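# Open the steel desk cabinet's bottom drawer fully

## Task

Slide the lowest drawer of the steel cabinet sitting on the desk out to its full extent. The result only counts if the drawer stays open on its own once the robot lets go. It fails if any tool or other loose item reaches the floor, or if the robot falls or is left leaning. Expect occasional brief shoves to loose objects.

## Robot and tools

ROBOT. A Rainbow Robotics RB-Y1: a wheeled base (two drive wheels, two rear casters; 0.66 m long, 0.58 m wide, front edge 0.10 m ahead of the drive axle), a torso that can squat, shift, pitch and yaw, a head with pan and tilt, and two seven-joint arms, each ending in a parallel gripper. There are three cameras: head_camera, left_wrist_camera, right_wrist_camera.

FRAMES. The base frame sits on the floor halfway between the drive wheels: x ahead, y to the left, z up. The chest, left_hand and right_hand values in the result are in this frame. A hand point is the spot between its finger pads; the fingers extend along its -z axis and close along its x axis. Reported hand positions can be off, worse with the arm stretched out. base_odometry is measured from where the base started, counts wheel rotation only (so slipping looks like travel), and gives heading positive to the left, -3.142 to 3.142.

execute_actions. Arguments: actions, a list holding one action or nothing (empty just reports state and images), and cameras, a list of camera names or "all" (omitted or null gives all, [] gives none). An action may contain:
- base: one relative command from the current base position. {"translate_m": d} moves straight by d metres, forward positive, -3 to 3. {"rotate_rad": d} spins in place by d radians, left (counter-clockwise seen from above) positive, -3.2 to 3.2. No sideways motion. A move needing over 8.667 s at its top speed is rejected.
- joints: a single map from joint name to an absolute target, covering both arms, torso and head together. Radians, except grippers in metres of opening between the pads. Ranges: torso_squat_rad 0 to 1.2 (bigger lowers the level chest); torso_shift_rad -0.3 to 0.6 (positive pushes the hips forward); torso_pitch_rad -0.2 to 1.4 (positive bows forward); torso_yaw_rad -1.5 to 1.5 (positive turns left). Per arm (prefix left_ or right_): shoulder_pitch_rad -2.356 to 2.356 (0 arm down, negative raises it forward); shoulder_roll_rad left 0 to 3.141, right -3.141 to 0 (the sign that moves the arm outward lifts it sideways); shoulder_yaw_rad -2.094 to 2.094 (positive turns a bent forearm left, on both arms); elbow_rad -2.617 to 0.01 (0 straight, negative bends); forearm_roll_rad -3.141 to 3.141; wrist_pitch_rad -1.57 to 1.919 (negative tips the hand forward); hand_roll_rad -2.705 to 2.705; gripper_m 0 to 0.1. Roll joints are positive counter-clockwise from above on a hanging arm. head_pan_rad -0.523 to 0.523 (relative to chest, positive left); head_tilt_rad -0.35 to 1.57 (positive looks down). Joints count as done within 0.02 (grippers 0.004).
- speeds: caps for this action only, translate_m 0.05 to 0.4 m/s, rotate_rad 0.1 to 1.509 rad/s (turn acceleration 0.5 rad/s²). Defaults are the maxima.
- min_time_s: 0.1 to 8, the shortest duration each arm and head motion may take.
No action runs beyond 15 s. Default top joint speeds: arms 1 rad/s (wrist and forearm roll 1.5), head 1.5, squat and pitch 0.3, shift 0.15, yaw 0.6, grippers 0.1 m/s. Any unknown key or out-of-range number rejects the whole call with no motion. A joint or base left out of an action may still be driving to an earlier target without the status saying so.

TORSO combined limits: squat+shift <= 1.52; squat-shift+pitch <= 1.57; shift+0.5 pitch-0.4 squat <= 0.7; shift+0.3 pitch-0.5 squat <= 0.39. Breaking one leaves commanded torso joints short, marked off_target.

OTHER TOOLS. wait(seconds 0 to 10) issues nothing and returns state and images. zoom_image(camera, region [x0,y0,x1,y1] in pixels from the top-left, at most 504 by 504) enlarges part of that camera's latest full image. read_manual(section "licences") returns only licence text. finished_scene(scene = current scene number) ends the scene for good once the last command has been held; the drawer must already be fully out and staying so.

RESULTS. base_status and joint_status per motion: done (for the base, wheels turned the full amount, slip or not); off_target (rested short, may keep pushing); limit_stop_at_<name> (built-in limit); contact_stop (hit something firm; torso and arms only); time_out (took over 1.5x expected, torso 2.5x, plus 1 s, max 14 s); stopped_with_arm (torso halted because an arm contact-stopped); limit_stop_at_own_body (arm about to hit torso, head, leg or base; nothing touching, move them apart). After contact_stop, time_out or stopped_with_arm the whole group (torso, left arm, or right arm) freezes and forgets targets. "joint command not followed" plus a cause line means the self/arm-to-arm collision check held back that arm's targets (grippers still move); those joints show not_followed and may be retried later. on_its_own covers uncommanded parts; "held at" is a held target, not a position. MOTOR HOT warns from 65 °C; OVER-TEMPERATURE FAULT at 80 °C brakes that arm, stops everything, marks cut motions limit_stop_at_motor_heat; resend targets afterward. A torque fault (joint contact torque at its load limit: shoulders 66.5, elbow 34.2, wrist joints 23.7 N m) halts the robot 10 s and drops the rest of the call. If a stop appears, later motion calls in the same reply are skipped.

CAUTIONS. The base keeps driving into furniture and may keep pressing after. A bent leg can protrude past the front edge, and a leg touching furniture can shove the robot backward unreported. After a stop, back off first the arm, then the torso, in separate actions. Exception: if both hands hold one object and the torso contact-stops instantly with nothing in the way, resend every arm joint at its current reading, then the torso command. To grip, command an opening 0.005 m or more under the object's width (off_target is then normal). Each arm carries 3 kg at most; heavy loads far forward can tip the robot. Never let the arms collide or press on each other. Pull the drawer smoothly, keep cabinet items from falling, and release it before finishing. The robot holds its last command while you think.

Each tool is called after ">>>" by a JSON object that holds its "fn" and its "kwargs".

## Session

>>> {"fn": "execute_actions", "kwargs": {"actions": [], "cameras": ["head_camera"]}}

Scene clock: 0.00 s.
base_odometry: x=+0.000 y=+0.000 heading=+0.000 (m, m, rad; odometry frame)
base_status: not commanded
joint_positions: torso_squat_rad=+0.350 torso_shift_rad=+0.000 torso_pitch_rad=+0.000 torso_yaw_rad=+0.000 left_shoulder_pitch_rad=-0.020 left_shoulder_roll_rad=+0.011 left_shoulder_yaw_rad=+0.019 left_elbow_rad=-0.239 left_forearm_roll_rad=+0.023 left_wrist_pitch_rad=+0.007 left_hand_roll_rad=+0.027 left_gripper_m=+0.099 right_shoulder_pitch_rad=-0.021 right_shoulder_roll_rad=-0.014 right_shoulder_yaw_rad=+0.055 right_elbow_rad=-0.299 right_forearm_roll_rad=-0.007 right_wrist_pitch_rad=-0.036 right_hand_roll_rad=-0.002 right_gripper_m=+0.099 head_pan_rad=+0.001 head_tilt_rad=+0.400
joint_status: not commanded
chest: x=-0.2283 y=-0.0004 z=+1.2474 quat_wxyz=(+1.000, +0.000, +0.000, +0.000) (m; base frame)
left_hand: x=-0.0992 y=+0.2295 z=+0.5734 quat_wxyz=(+0.992, +0.003, -0.125, +0.030) (m; base frame)
right_hand: x=-0.0614 y=-0.2214 z=+0.5829 quat_wxyz=(+0.984, -0.001, -0.176, +0.027) (m; base frame)
pictures: head_camera
Images, in order (width x height): head_camera 896x504.

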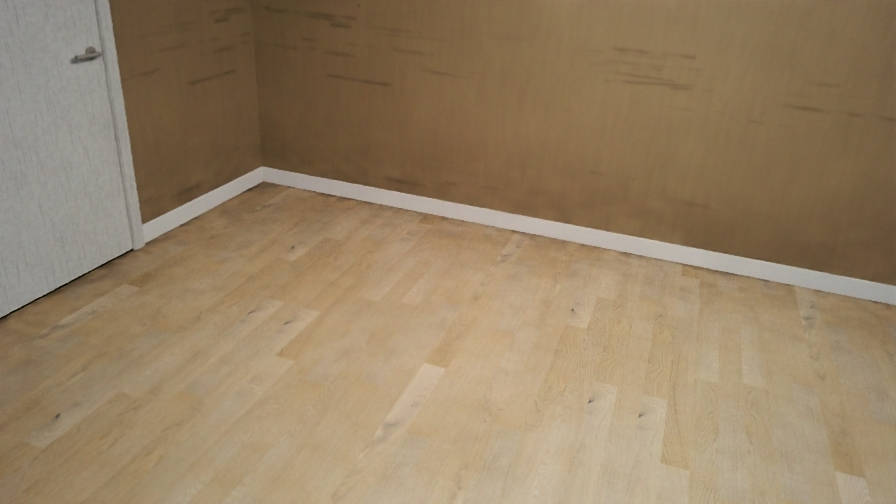

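Same layout: the desk is probably behind me.

>>> {"fn": "execute_actions", "kwargs": {"actions": [{"base":{"rotate_rad":2.5},"joints":{"torso_squat_rad":0.1,"right_shoulder_pitch_rad":0,"right_shoulder_roll_rad":0,"right_shoulder_yaw_rad":0.21,"right_elbow_rad":-1.75,"right_wrist_pitch_rad":0.51,"right_forearm_roll_rad":0.46,"right_hand_roll_rad":1.11}}], "cameras": ["head_camera"]}}

Scene clock: 5.03 s.
base_odometry: x=+0.000 y=+0.000 heading=+2.499 (m, m, rad; odometry frame)
base_status: done
joint_positions: torso_squat_rad=+0.100 torso_shift_rad=+0.000 torso_pitch_rad=+0.000 torso_yaw_rad=+0.000 left_shoulder_pitch_rad=-0.020 left_shoulder_roll_rad=+0.011 left_shoulder_yaw_rad=+0.019 left_elbow_rad=-0.239 left_forearm_roll_rad=+0.023 left_wrist_pitch_rad=+0.007 left_hand_roll_rad=+0.027 left_gripper_m=+0.099 right_shoulder_pitch_rad=+0.000 right_shoulder_roll_rad=+0.000 right_shoulder_yaw_rad=+0.210 right_elbow_rad=-1.750 right_forearm_roll_rad=+0.460 right_wrist_pitch_rad=+0.510 right_hand_roll_rad=+1.110 right_gripper_m=+0.099 head_pan_rad=+0.001 head_tilt_rad=+0.400
joint_status: all done
chest: x=-0.2284 y=-0.0005 z=+1.2864 quat_wxyz=(+1.000, +0.000, +0.000, +0.000) (m; base frame)
left_hand: x=-0.0993 y=+0.2295 z=+0.6125 quat_wxyz=(+0.992, +0.003, -0.126, +0.030) (m; base frame)
right_hand: x=+0.2755 y=-0.1643 z=+1.0425 quat_wxyz=(+0.566, -0.432, -0.420, +0.562) (m; base frame)
pictures: head_camera
Images, in order (width x height): head_camera 896x504.

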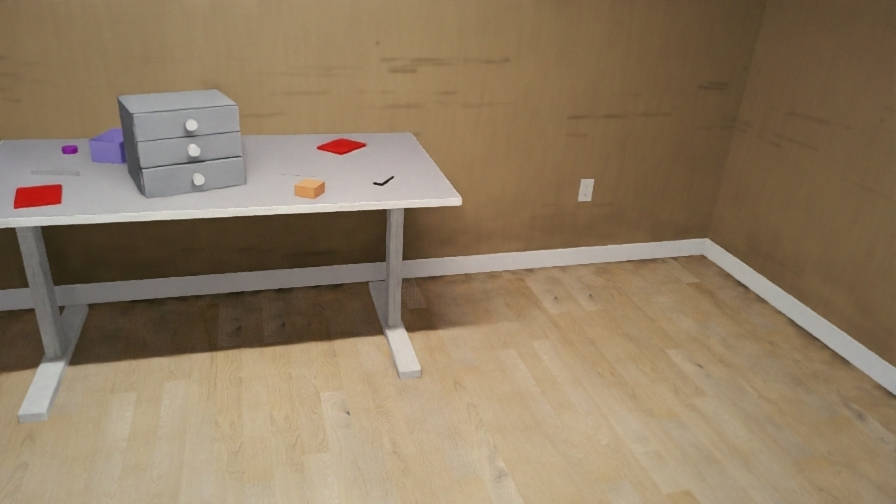

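>>> {"fn": "execute_actions", "kwargs": {"actions": [{"base":{"rotate_rad":0.43}}], "cameras": []}}

>>> {"fn": "execute_actions", "kwargs": {"actions": [{"base":{"translate_m":1.2},"joints":{"head_tilt_rad":0.6}}], "cameras": ["head_camera"]}}

Scene clock: 7.50 s.
base_odometry: x=+0.000 y=+0.000 heading=+2.929 (m, m, rad; odometry frame)
base_status: done
joint_positions: torso_squat_rad=+0.100 torso_shift_rad=+0.000 torso_pitch_rad=+0.000 torso_yaw_rad=+0.000 left_shoulder_pitch_rad=-0.020 left_shoulder_roll_rad=+0.011 left_shoulder_yaw_rad=+0.019 left_elbow_rad=-0.239 left_forearm_roll_rad=+0.023 left_wrist_pitch_rad=+0.007 left_hand_roll_rad=+0.027 left_gripper_m=+0.099 right_shoulder_pitch_rad=+0.000 right_shoulder_roll_rad=+0.000 right_shoulder_yaw_rad=+0.210 right_elbow_rad=-1.750 right_forearm_roll_rad=+0.460 right_wrist_pitch_rad=+0.510 right_hand_roll_rad=+1.110 right_gripper_m=+0.099 head_pan_rad=+0.001 head_tilt_rad=+0.400
joint_status: not commanded
chest: x=-0.2284 y=-0.0005 z=+1.2864 quat_wxyz=(+1.000, +0.000, +0.000, +0.000) (m; base frame)
left_hand: x=-0.0993 y=+0.2295 z=+0.6125 quat_wxyz=(+0.992, +0.003, -0.125, +0.030) (m; base frame)
right_hand: x=+0.2756 y=-0.1643 z=+1.0425 quat_wxyz=(+0.566, -0.432, -0.420, +0.562) (m; base frame)
pictures: none
No camera images: the call's "cameras" was empty. Leave "cameras" out to get every camera's image.

Scene clock: 12.03 s.
base_odometry: x=-1.173 y=+0.253 heading=+2.930 (m, m, rad; odometry frame)
base_status: done
joint_positions: torso_squat_rad=+0.100 torso_shift_rad=+0.000 torso_pitch_rad=+0.000 torso_yaw_rad=+0.000 left_shoulder_pitch_rad=-0.020 left_shoulder_roll_rad=+0.011 left_shoulder_yaw_rad=+0.019 left_elbow_rad=-0.239 left_forearm_roll_rad=+0.023 left_wrist_pitch_rad=+0.007 left_hand_roll_rad=+0.027 left_gripper_m=+0.099 right_shoulder_pitch_rad=+0.000 right_shoulder_roll_rad=+0.000 right_shoulder_yaw_rad=+0.210 right_elbow_rad=-1.750 right_forearm_roll_rad=+0.460 right_wrist_pitch_rad=+0.510 right_hand_roll_rad=+1.110 right_gripper_m=+0.099 head_pan_rad=+0.001 head_tilt_rad=+0.600
joint_status: all done
chest: x=-0.2283 y=-0.0005 z=+1.2864 quat_wxyz=(+1.000, +0.000, +0.000, +0.000) (m; base frame)
left_hand: x=-0.0992 y=+0.2295 z=+0.6125 quat_wxyz=(+0.992, +0.003, -0.126, +0.030) (m; base frame)
right_hand: x=+0.2756 y=-0.1643 z=+1.0424 quat_wxyz=(+0.566, -0.432, -0.420, +0.563) (m; base frame)
pictures: head_camera
Images, in order (width x height): head_camera 896x504.

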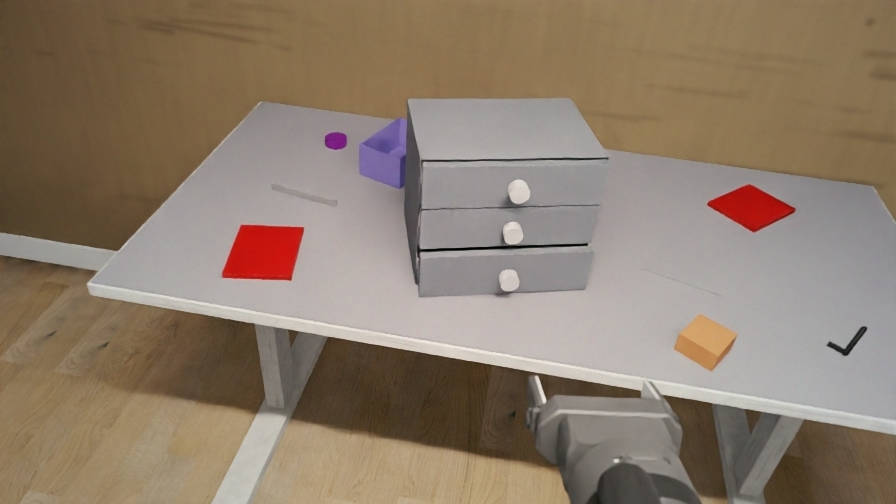

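>>> {"fn": "execute_actions", "kwargs": {"actions": [{"base":{"rotate_rad":0.07},"joints":{"torso_squat_rad":0.4,"head_tilt_rad":0.8}}], "cameras": []}}

>>> {"fn": "execute_actions", "kwargs": {"actions": [{"base":{"translate_m":0.3},"joints":{"torso_squat_rad":0.7},"speeds":{"translate_m":0.2}}], "cameras": ["head_camera","right_wrist_camera"]}}

Scene clock: 14.10 s.
base_odometry: x=-1.173 y=+0.253 heading=+2.999 (m, m, rad; odometry frame)
base_status: done
joint_positions: torso_squat_rad=+0.400 torso_shift_rad=+0.000 torso_pitch_rad=+0.000 torso_yaw_rad=+0.000 left_shoulder_pitch_rad=-0.020 left_shoulder_roll_rad=+0.011 left_shoulder_yaw_rad=+0.019 left_elbow_rad=-0.239 left_forearm_roll_rad=+0.023 left_wrist_pitch_rad=+0.007 left_hand_roll_rad=+0.027 left_gripper_m=+0.099 right_shoulder_pitch_rad=+0.000 right_shoulder_roll_rad=+0.000 right_shoulder_yaw_rad=+0.210 right_elbow_rad=-1.750 right_forearm_roll_rad=+0.460 right_wrist_pitch_rad=+0.510 right_hand_roll_rad=+1.110 right_gripper_m=+0.099 head_pan_rad=+0.001 head_tilt_rad=+0.800
joint_status: all done
chest: x=-0.2284 y=-0.0004 z=+1.2347 quat_wxyz=(+1.000, +0.000, +0.000, +0.000) (m; base frame)
left_hand: x=-0.0991 y=+0.2295 z=+0.5607 quat_wxyz=(+0.992, +0.003, -0.126, +0.030) (m; base frame)
right_hand: x=+0.2756 y=-0.1642 z=+0.9908 quat_wxyz=(+0.566, -0.432, -0.420, +0.562) (m; base frame)
pictures: none
No camera images: the call's "cameras" was empty. Leave "cameras" out to get every camera's image.

Scene clock: 16.87 s.
base_odometry: x=-1.470 y=+0.295 heading=+2.999 (m, m, rad; odometry frame)
base_status: done
joint_positions: torso_squat_rad=+0.700 torso_shift_rad=+0.000 torso_pitch_rad=+0.000 torso_yaw_rad=+0.000 left_shoulder_pitch_rad=-0.020 left_shoulder_roll_rad=+0.011 left_shoulder_yaw_rad=+0.019 left_elbow_rad=-0.239 left_forearm_roll_rad=+0.023 left_wrist_pitch_rad=+0.007 left_hand_roll_rad=+0.027 left_gripper_m=+0.099 right_shoulder_pitch_rad=+0.000 right_shoulder_roll_rad=+0.000 right_shoulder_yaw_rad=+0.210 right_elbow_rad=-1.750 right_forearm_roll_rad=+0.460 right_wrist_pitch_rad=+0.510 right_hand_roll_rad=+1.110 right_gripper_m=+0.099 head_pan_rad=+0.001 head_tilt_rad=+0.800
joint_status: all done
chest: x=-0.2282 y=-0.0003 z=+1.1253 quat_wxyz=(+1.000, +0.000, +0.000, +0.000) (m; base frame)
left_hand: x=-0.0991 y=+0.2295 z=+0.4514 quat_wxyz=(+0.992, +0.003, -0.126, +0.030) (m; base frame)
right_hand: x=+0.2757 y=-0.1642 z=+0.8814 quat_wxyz=(+0.566, -0.432, -0.420, +0.563) (m; base frame)
pictures: head_camera, right_wrist_camera
Images, in order (width x height): head_camera 896x504, right_wrist_camera 644x364.

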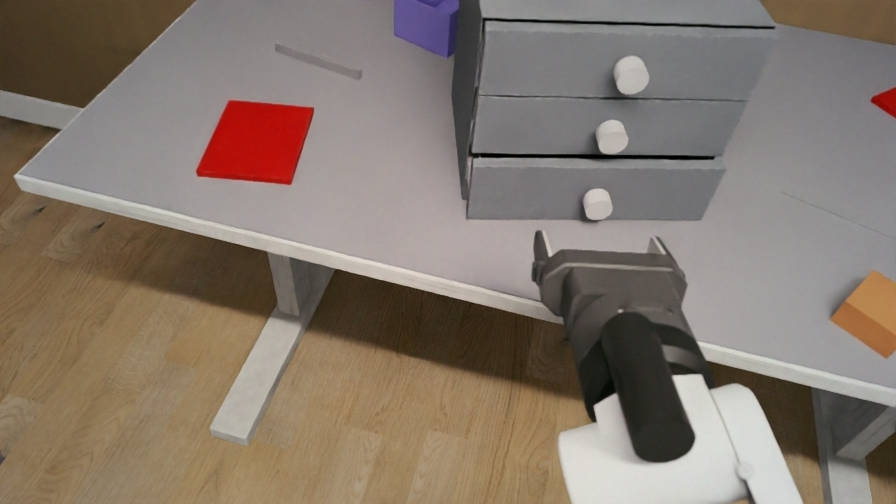

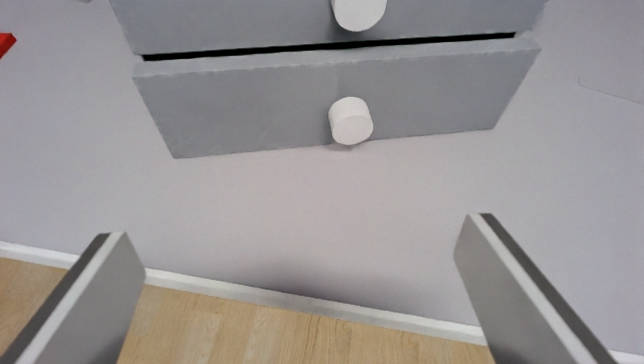

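>>> {"fn": "execute_actions", "kwargs": {"actions": [{"base":{"translate_m":0.1},"joints":{"torso_squat_rad":0.84,"right_shoulder_yaw_rad":0.12,"right_wrist_pitch_rad":0.48,"right_forearm_roll_rad":0.29,"right_hand_roll_rad":1.28},"speeds":{"translate_m":0.15}}], "cameras": ["head_camera","right_wrist_camera"]}}

Scene clock: 18.33 s.
base_odometry: x=-1.569 y=+0.309 heading=+3.000 (m, m, rad; odometry frame)
base_status: done
joint_positions: torso_squat_rad=+0.840 torso_shift_rad=+0.000 torso_pitch_rad=+0.000 torso_yaw_rad=+0.000 left_shoulder_pitch_rad=-0.020 left_shoulder_roll_rad=+0.011 left_shoulder_yaw_rad=+0.019 left_elbow_rad=-0.239 left_forearm_roll_rad=+0.023 left_wrist_pitch_rad=+0.007 left_hand_roll_rad=+0.027 left_gripper_m=+0.099 right_shoulder_pitch_rad=+0.000 right_shoulder_roll_rad=+0.000 right_shoulder_yaw_rad=+0.120 right_elbow_rad=-1.750 right_forearm_roll_rad=+0.290 right_wrist_pitch_rad=+0.480 right_hand_roll_rad=+1.280 right_gripper_m=+0.099 head_pan_rad=+0.001 head_tilt_rad=+0.800
joint_status: all done
chest: x=-0.2282 y=-0.0003 z=+1.0572 quat_wxyz=(+1.000, +0.000, +0.000, +0.000) (m; base frame)
left_hand: x=-0.0991 y=+0.2296 z=+0.3832 quat_wxyz=(+0.992, +0.003, -0.125, +0.030) (m; base frame)
right_hand: x=+0.2798 y=-0.1896 z=+0.8126 quat_wxyz=(+0.568, -0.430, -0.420, +0.562) (m; base frame)
pictures: head_camera, right_wrist_camera
Images, in order (width x height): head_camera 896x504, right_wrist_camera 644x364.

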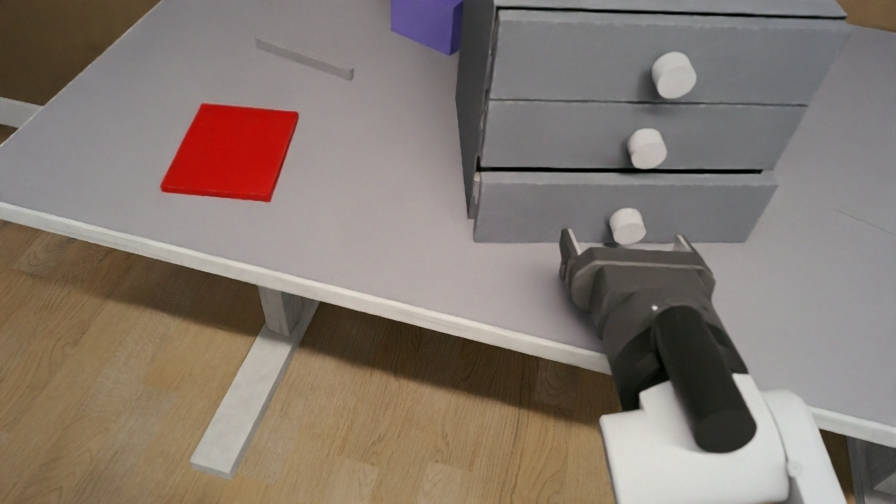

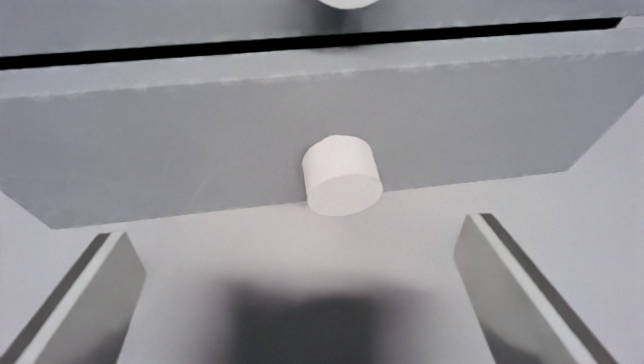

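>>> {"fn": "execute_actions", "kwargs": {"actions": [{"base":{"translate_m":0.05},"joints":{"torso_squat_rad":0.905,"right_shoulder_yaw_rad":0.085,"right_gripper_m":0.08},"speeds":{"translate_m":0.05}}], "cameras": ["head_camera","right_wrist_camera"]}}

Scene clock: 20.23 s.
base_odometry: x=-1.619 y=+0.316 heading=+3.000 (m, m, rad; odometry frame)
base_status: done
joint_positions: torso_squat_rad=+0.905 torso_shift_rad=+0.000 torso_pitch_rad=+0.000 torso_yaw_rad=+0.000 left_shoulder_pitch_rad=-0.020 left_shoulder_roll_rad=+0.011 left_shoulder_yaw_rad=+0.019 left_elbow_rad=-0.239 left_forearm_roll_rad=+0.023 left_wrist_pitch_rad=+0.007 left_hand_roll_rad=+0.027 left_gripper_m=+0.099 right_shoulder_pitch_rad=+0.000 right_shoulder_roll_rad=+0.000 right_shoulder_yaw_rad=+0.085 right_elbow_rad=-1.750 right_forearm_roll_rad=+0.290 right_wrist_pitch_rad=+0.480 right_hand_roll_rad=+1.280 right_gripper_m=+0.080 head_pan_rad=+0.001 head_tilt_rad=+0.800
joint_status: all done
chest: x=-0.2282 y=-0.0003 z=+1.0223 quat_wxyz=(+1.000, +0.000, +0.000, +0.000) (m; base frame)
left_hand: x=-0.0991 y=+0.2296 z=+0.3484 quat_wxyz=(+0.992, +0.003, -0.126, +0.030) (m; base frame)
right_hand: x=+0.2805 y=-0.2073 z=+0.7778 quat_wxyz=(+0.578, -0.437, -0.412, +0.552) (m; base frame)
pictures: head_camera, right_wrist_camera
Images, in order (width x height): head_camera 896x504, right_wrist_camera 644x364.

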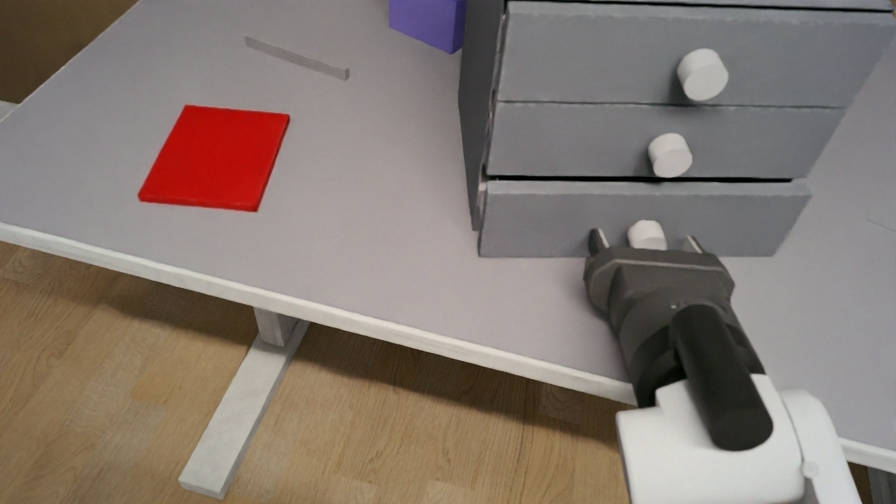

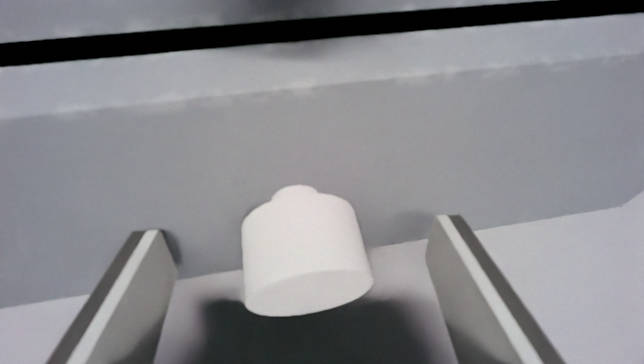

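>>> {"fn": "execute_actions", "kwargs": {"actions": [{"base":{"translate_m":0.006},"joints":{"right_gripper_m":0.02}}], "cameras": ["right_wrist_camera"]}}

>>> {"fn": "execute_actions", "kwargs": {"actions": [{"base":{"translate_m":-0.175},"speeds":{"translate_m":0.07},"joints":{"head_tilt_rad":0.7}}], "cameras": ["head_camera","right_wrist_camera"]}}

Scene clock: 21.43 s.
base_odometry: x=-1.625 y=+0.317 heading=+3.001 (m, m, rad; odometry frame)
base_status: done
joint_positions: torso_squat_rad=+0.905 torso_shift_rad=+0.000 torso_pitch_rad=+0.000 torso_yaw_rad=+0.000 left_shoulder_pitch_rad=-0.020 left_shoulder_roll_rad=+0.011 left_shoulder_yaw_rad=+0.019 left_elbow_rad=-0.239 left_forearm_roll_rad=+0.023 left_wrist_pitch_rad=+0.007 left_hand_roll_rad=+0.027 left_gripper_m=+0.099 right_shoulder_pitch_rad=+0.000 right_shoulder_roll_rad=+0.000 right_shoulder_yaw_rad=+0.085 right_elbow_rad=-1.750 right_forearm_roll_rad=+0.290 right_wrist_pitch_rad=+0.480 right_hand_roll_rad=+1.280 right_gripper_m=+0.031 head_pan_rad=+0.001 head_tilt_rad=+0.800
joint_status: right_gripper_m off_target (ended at +0.031, target +0.020)
chest: x=-0.2282 y=-0.0003 z=+1.0223 quat_wxyz=(+1.000, +0.000, +0.000, +0.000) (m; base frame)
left_hand: x=-0.0991 y=+0.2296 z=+0.3484 quat_wxyz=(+0.992, +0.003, -0.126, +0.030) (m; base frame)
right_hand: x=+0.2805 y=-0.2077 z=+0.7777 quat_wxyz=(+0.578, -0.438, -0.412, +0.552) (m; base frame)
pictures: right_wrist_camera
Images, in order (width x height): right_wrist_camera 644x364.

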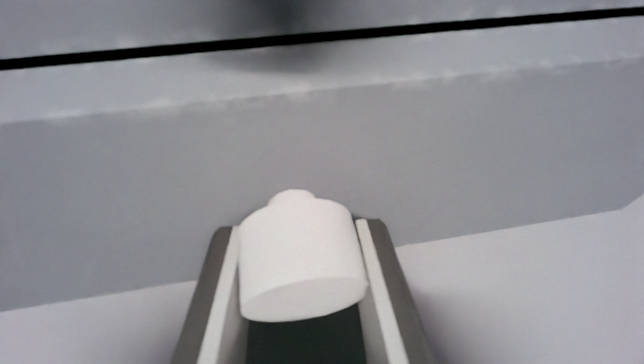

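Scene clock: 24.63 s.
base_odometry: x=-1.452 y=+0.293 heading=+2.999 (m, m, rad; odometry frame)
base_status: done
joint_positions: torso_squat_rad=+0.905 torso_shift_rad=+0.000 torso_pitch_rad=+0.000 torso_yaw_rad=-0.001 left_shoulder_pitch_rad=-0.020 left_shoulder_roll_rad=+0.011 left_shoulder_yaw_rad=+0.019 left_elbow_rad=-0.239 left_forearm_roll_rad=+0.023 left_wrist_pitch_rad=+0.007 left_hand_roll_rad=+0.027 left_gripper_m=+0.099 right_shoulder_pitch_rad=+0.001 right_shoulder_roll_rad=-0.003 right_shoulder_yaw_rad=+0.079 right_elbow_rad=-1.750 right_forearm_roll_rad=+0.291 right_wrist_pitch_rad=+0.481 right_hand_roll_rad=+1.280 right_gripper_m=+0.031 head_pan_rad=+0.001 head_tilt_rad=+0.700
joint_status: all done
chest: x=-0.2283 y=-0.0005 z=+1.0223 quat_wxyz=(+1.000, +0.000, +0.000, +0.000) (m; base frame)
left_hand: x=-0.0990 y=+0.2295 z=+0.3484 quat_wxyz=(+0.992, +0.003, -0.126, +0.030) (m; base frame)
right_hand: x=+0.2800 y=-0.2128 z=+0.7771 quat_wxyz=(+0.580, -0.440, -0.409, +0.550) (m; base frame)
pictures: head_camera, right_wrist_camera
Images, in order (width x height): head_camera 896x504, right_wrist_camera 644x364.

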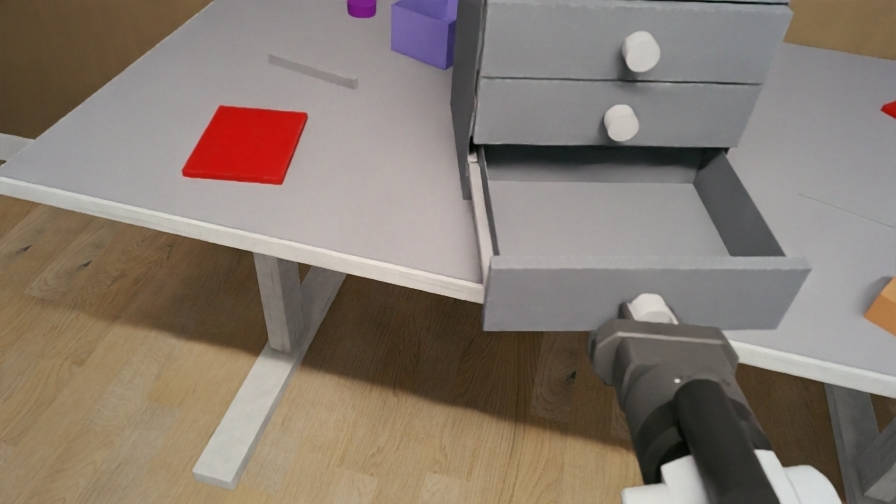

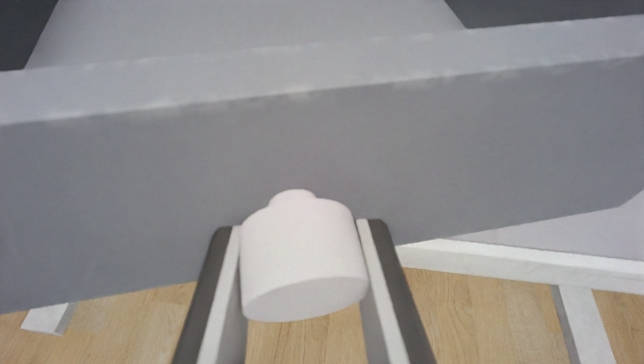

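>>> {"fn": "execute_actions", "kwargs": {"actions": [{"base":{"translate_m":-0.028},"speeds":{"translate_m":0.05},"joints":{"right_shoulder_yaw_rad":0.072}}], "cameras": ["head_camera","right_wrist_camera"]}}

Scene clock: 25.83 s.
base_odometry: x=-1.424 y=+0.289 heading=+2.999 (m, m, rad; odometry frame)
base_status: done
joint_positions: torso_squat_rad=+0.905 torso_shift_rad=+0.000 torso_pitch_rad=+0.001 torso_yaw_rad=+0.000 left_shoulder_pitch_rad=-0.020 left_shoulder_roll_rad=+0.011 left_shoulder_yaw_rad=+0.019 left_elbow_rad=-0.239 left_forearm_roll_rad=+0.023 left_wrist_pitch_rad=+0.007 left_hand_roll_rad=+0.027 left_gripper_m=+0.099 right_shoulder_pitch_rad=-0.002 right_shoulder_roll_rad=-0.002 right_shoulder_yaw_rad=+0.069 right_elbow_rad=-1.750 right_forearm_roll_rad=+0.290 right_wrist_pitch_rad=+0.480 right_hand_roll_rad=+1.280 right_gripper_m=+0.030 head_pan_rad=+0.001 head_tilt_rad=+0.700
joint_status: all done
chest: x=-0.2278 y=-0.0004 z=+1.0224 quat_wxyz=(+1.000, +0.000, +0.000, +0.000) (m; base frame)
left_hand: x=-0.0992 y=+0.2296 z=+0.3484 quat_wxyz=(+0.992, +0.003, -0.125, +0.030) (m; base frame)
right_hand: x=+0.2816 y=-0.2158 z=+0.7785 quat_wxyz=(+0.581, -0.442, -0.409, +0.547) (m; base frame)
pictures: head_camera, right_wrist_camera
Images, in order (width x height): head_camera 896x504, right_wrist_camera 644x364.

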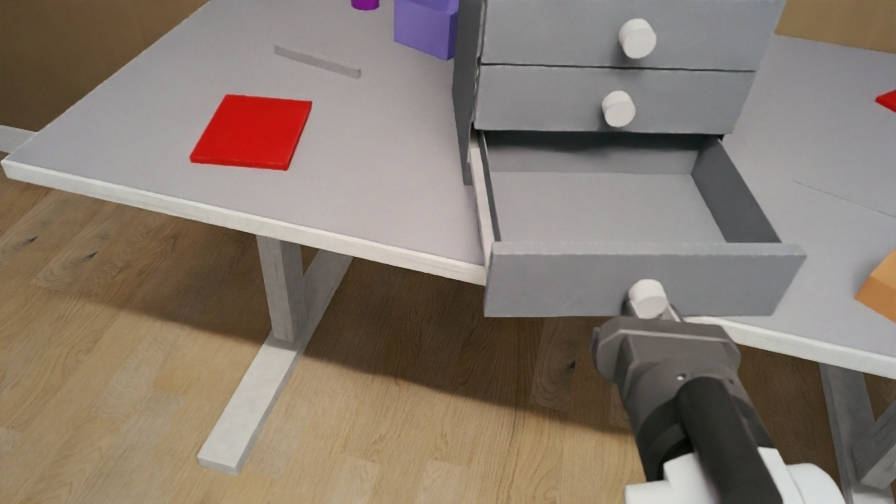

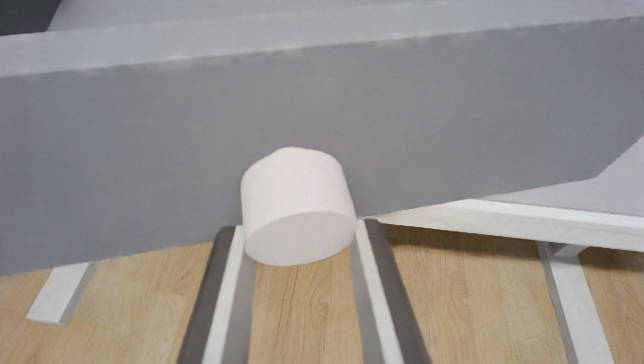

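It's at the stop.

>>> {"fn": "execute_actions", "kwargs": {"actions": [{"joints":{"right_gripper_m":0.07}}], "cameras": ["head_camera"]}}

>>> {"fn": "finished_scene", "kwargs": {"scene": 2}}

Scene clock: 26.90 s.
base_odometry: x=-1.424 y=+0.289 heading=+2.999 (m, m, rad; odometry frame)
base_status: not commanded
joint_positions: torso_squat_rad=+0.905 torso_shift_rad=+0.000 torso_pitch_rad=+0.000 torso_yaw_rad=+0.000 left_shoulder_pitch_rad=-0.020 left_shoulder_roll_rad=+0.011 left_shoulder_yaw_rad=+0.019 left_elbow_rad=-0.239 left_forearm_roll_rad=+0.023 left_wrist_pitch_rad=+0.007 left_hand_roll_rad=+0.027 left_gripper_m=+0.099 right_shoulder_pitch_rad=+0.000 right_shoulder_roll_rad=+0.000 right_shoulder_yaw_rad=+0.072 right_elbow_rad=-1.750 right_forearm_roll_rad=+0.290 right_wrist_pitch_rad=+0.480 right_hand_roll_rad=+1.280 right_gripper_m=+0.070 head_pan_rad=+0.001 head_tilt_rad=+0.700
joint_status: all done
chest: x=-0.2281 y=-0.0004 z=+1.0223 quat_wxyz=(+1.000, +0.000, +0.000, +0.000) (m; base frame)
left_hand: x=-0.0992 y=+0.2296 z=+0.3484 quat_wxyz=(+0.992, +0.003, -0.125, +0.030) (m; base frame)
right_hand: x=+0.2808 y=-0.2144 z=+0.7778 quat_wxyz=(+0.582, -0.440, -0.409, +0.548) (m; base frame)
pictures: head_camera
Images, in order (width x height): head_camera 896x504.

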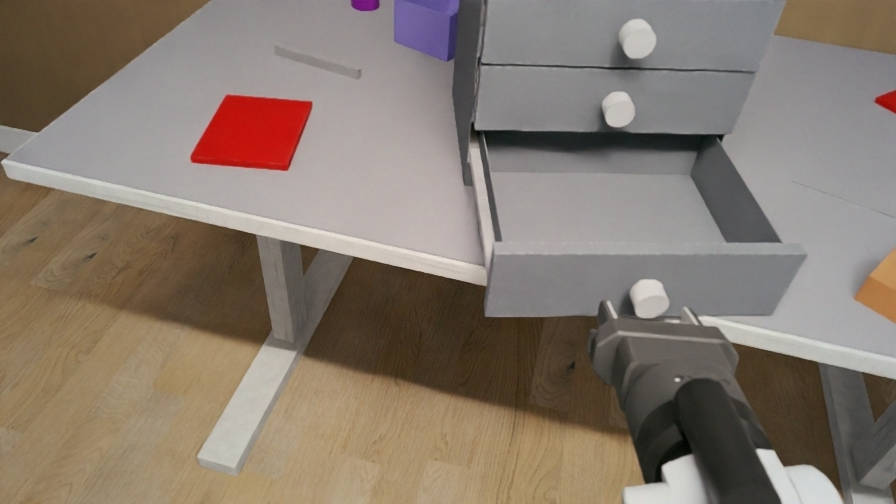

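The scene is finished: the task was done.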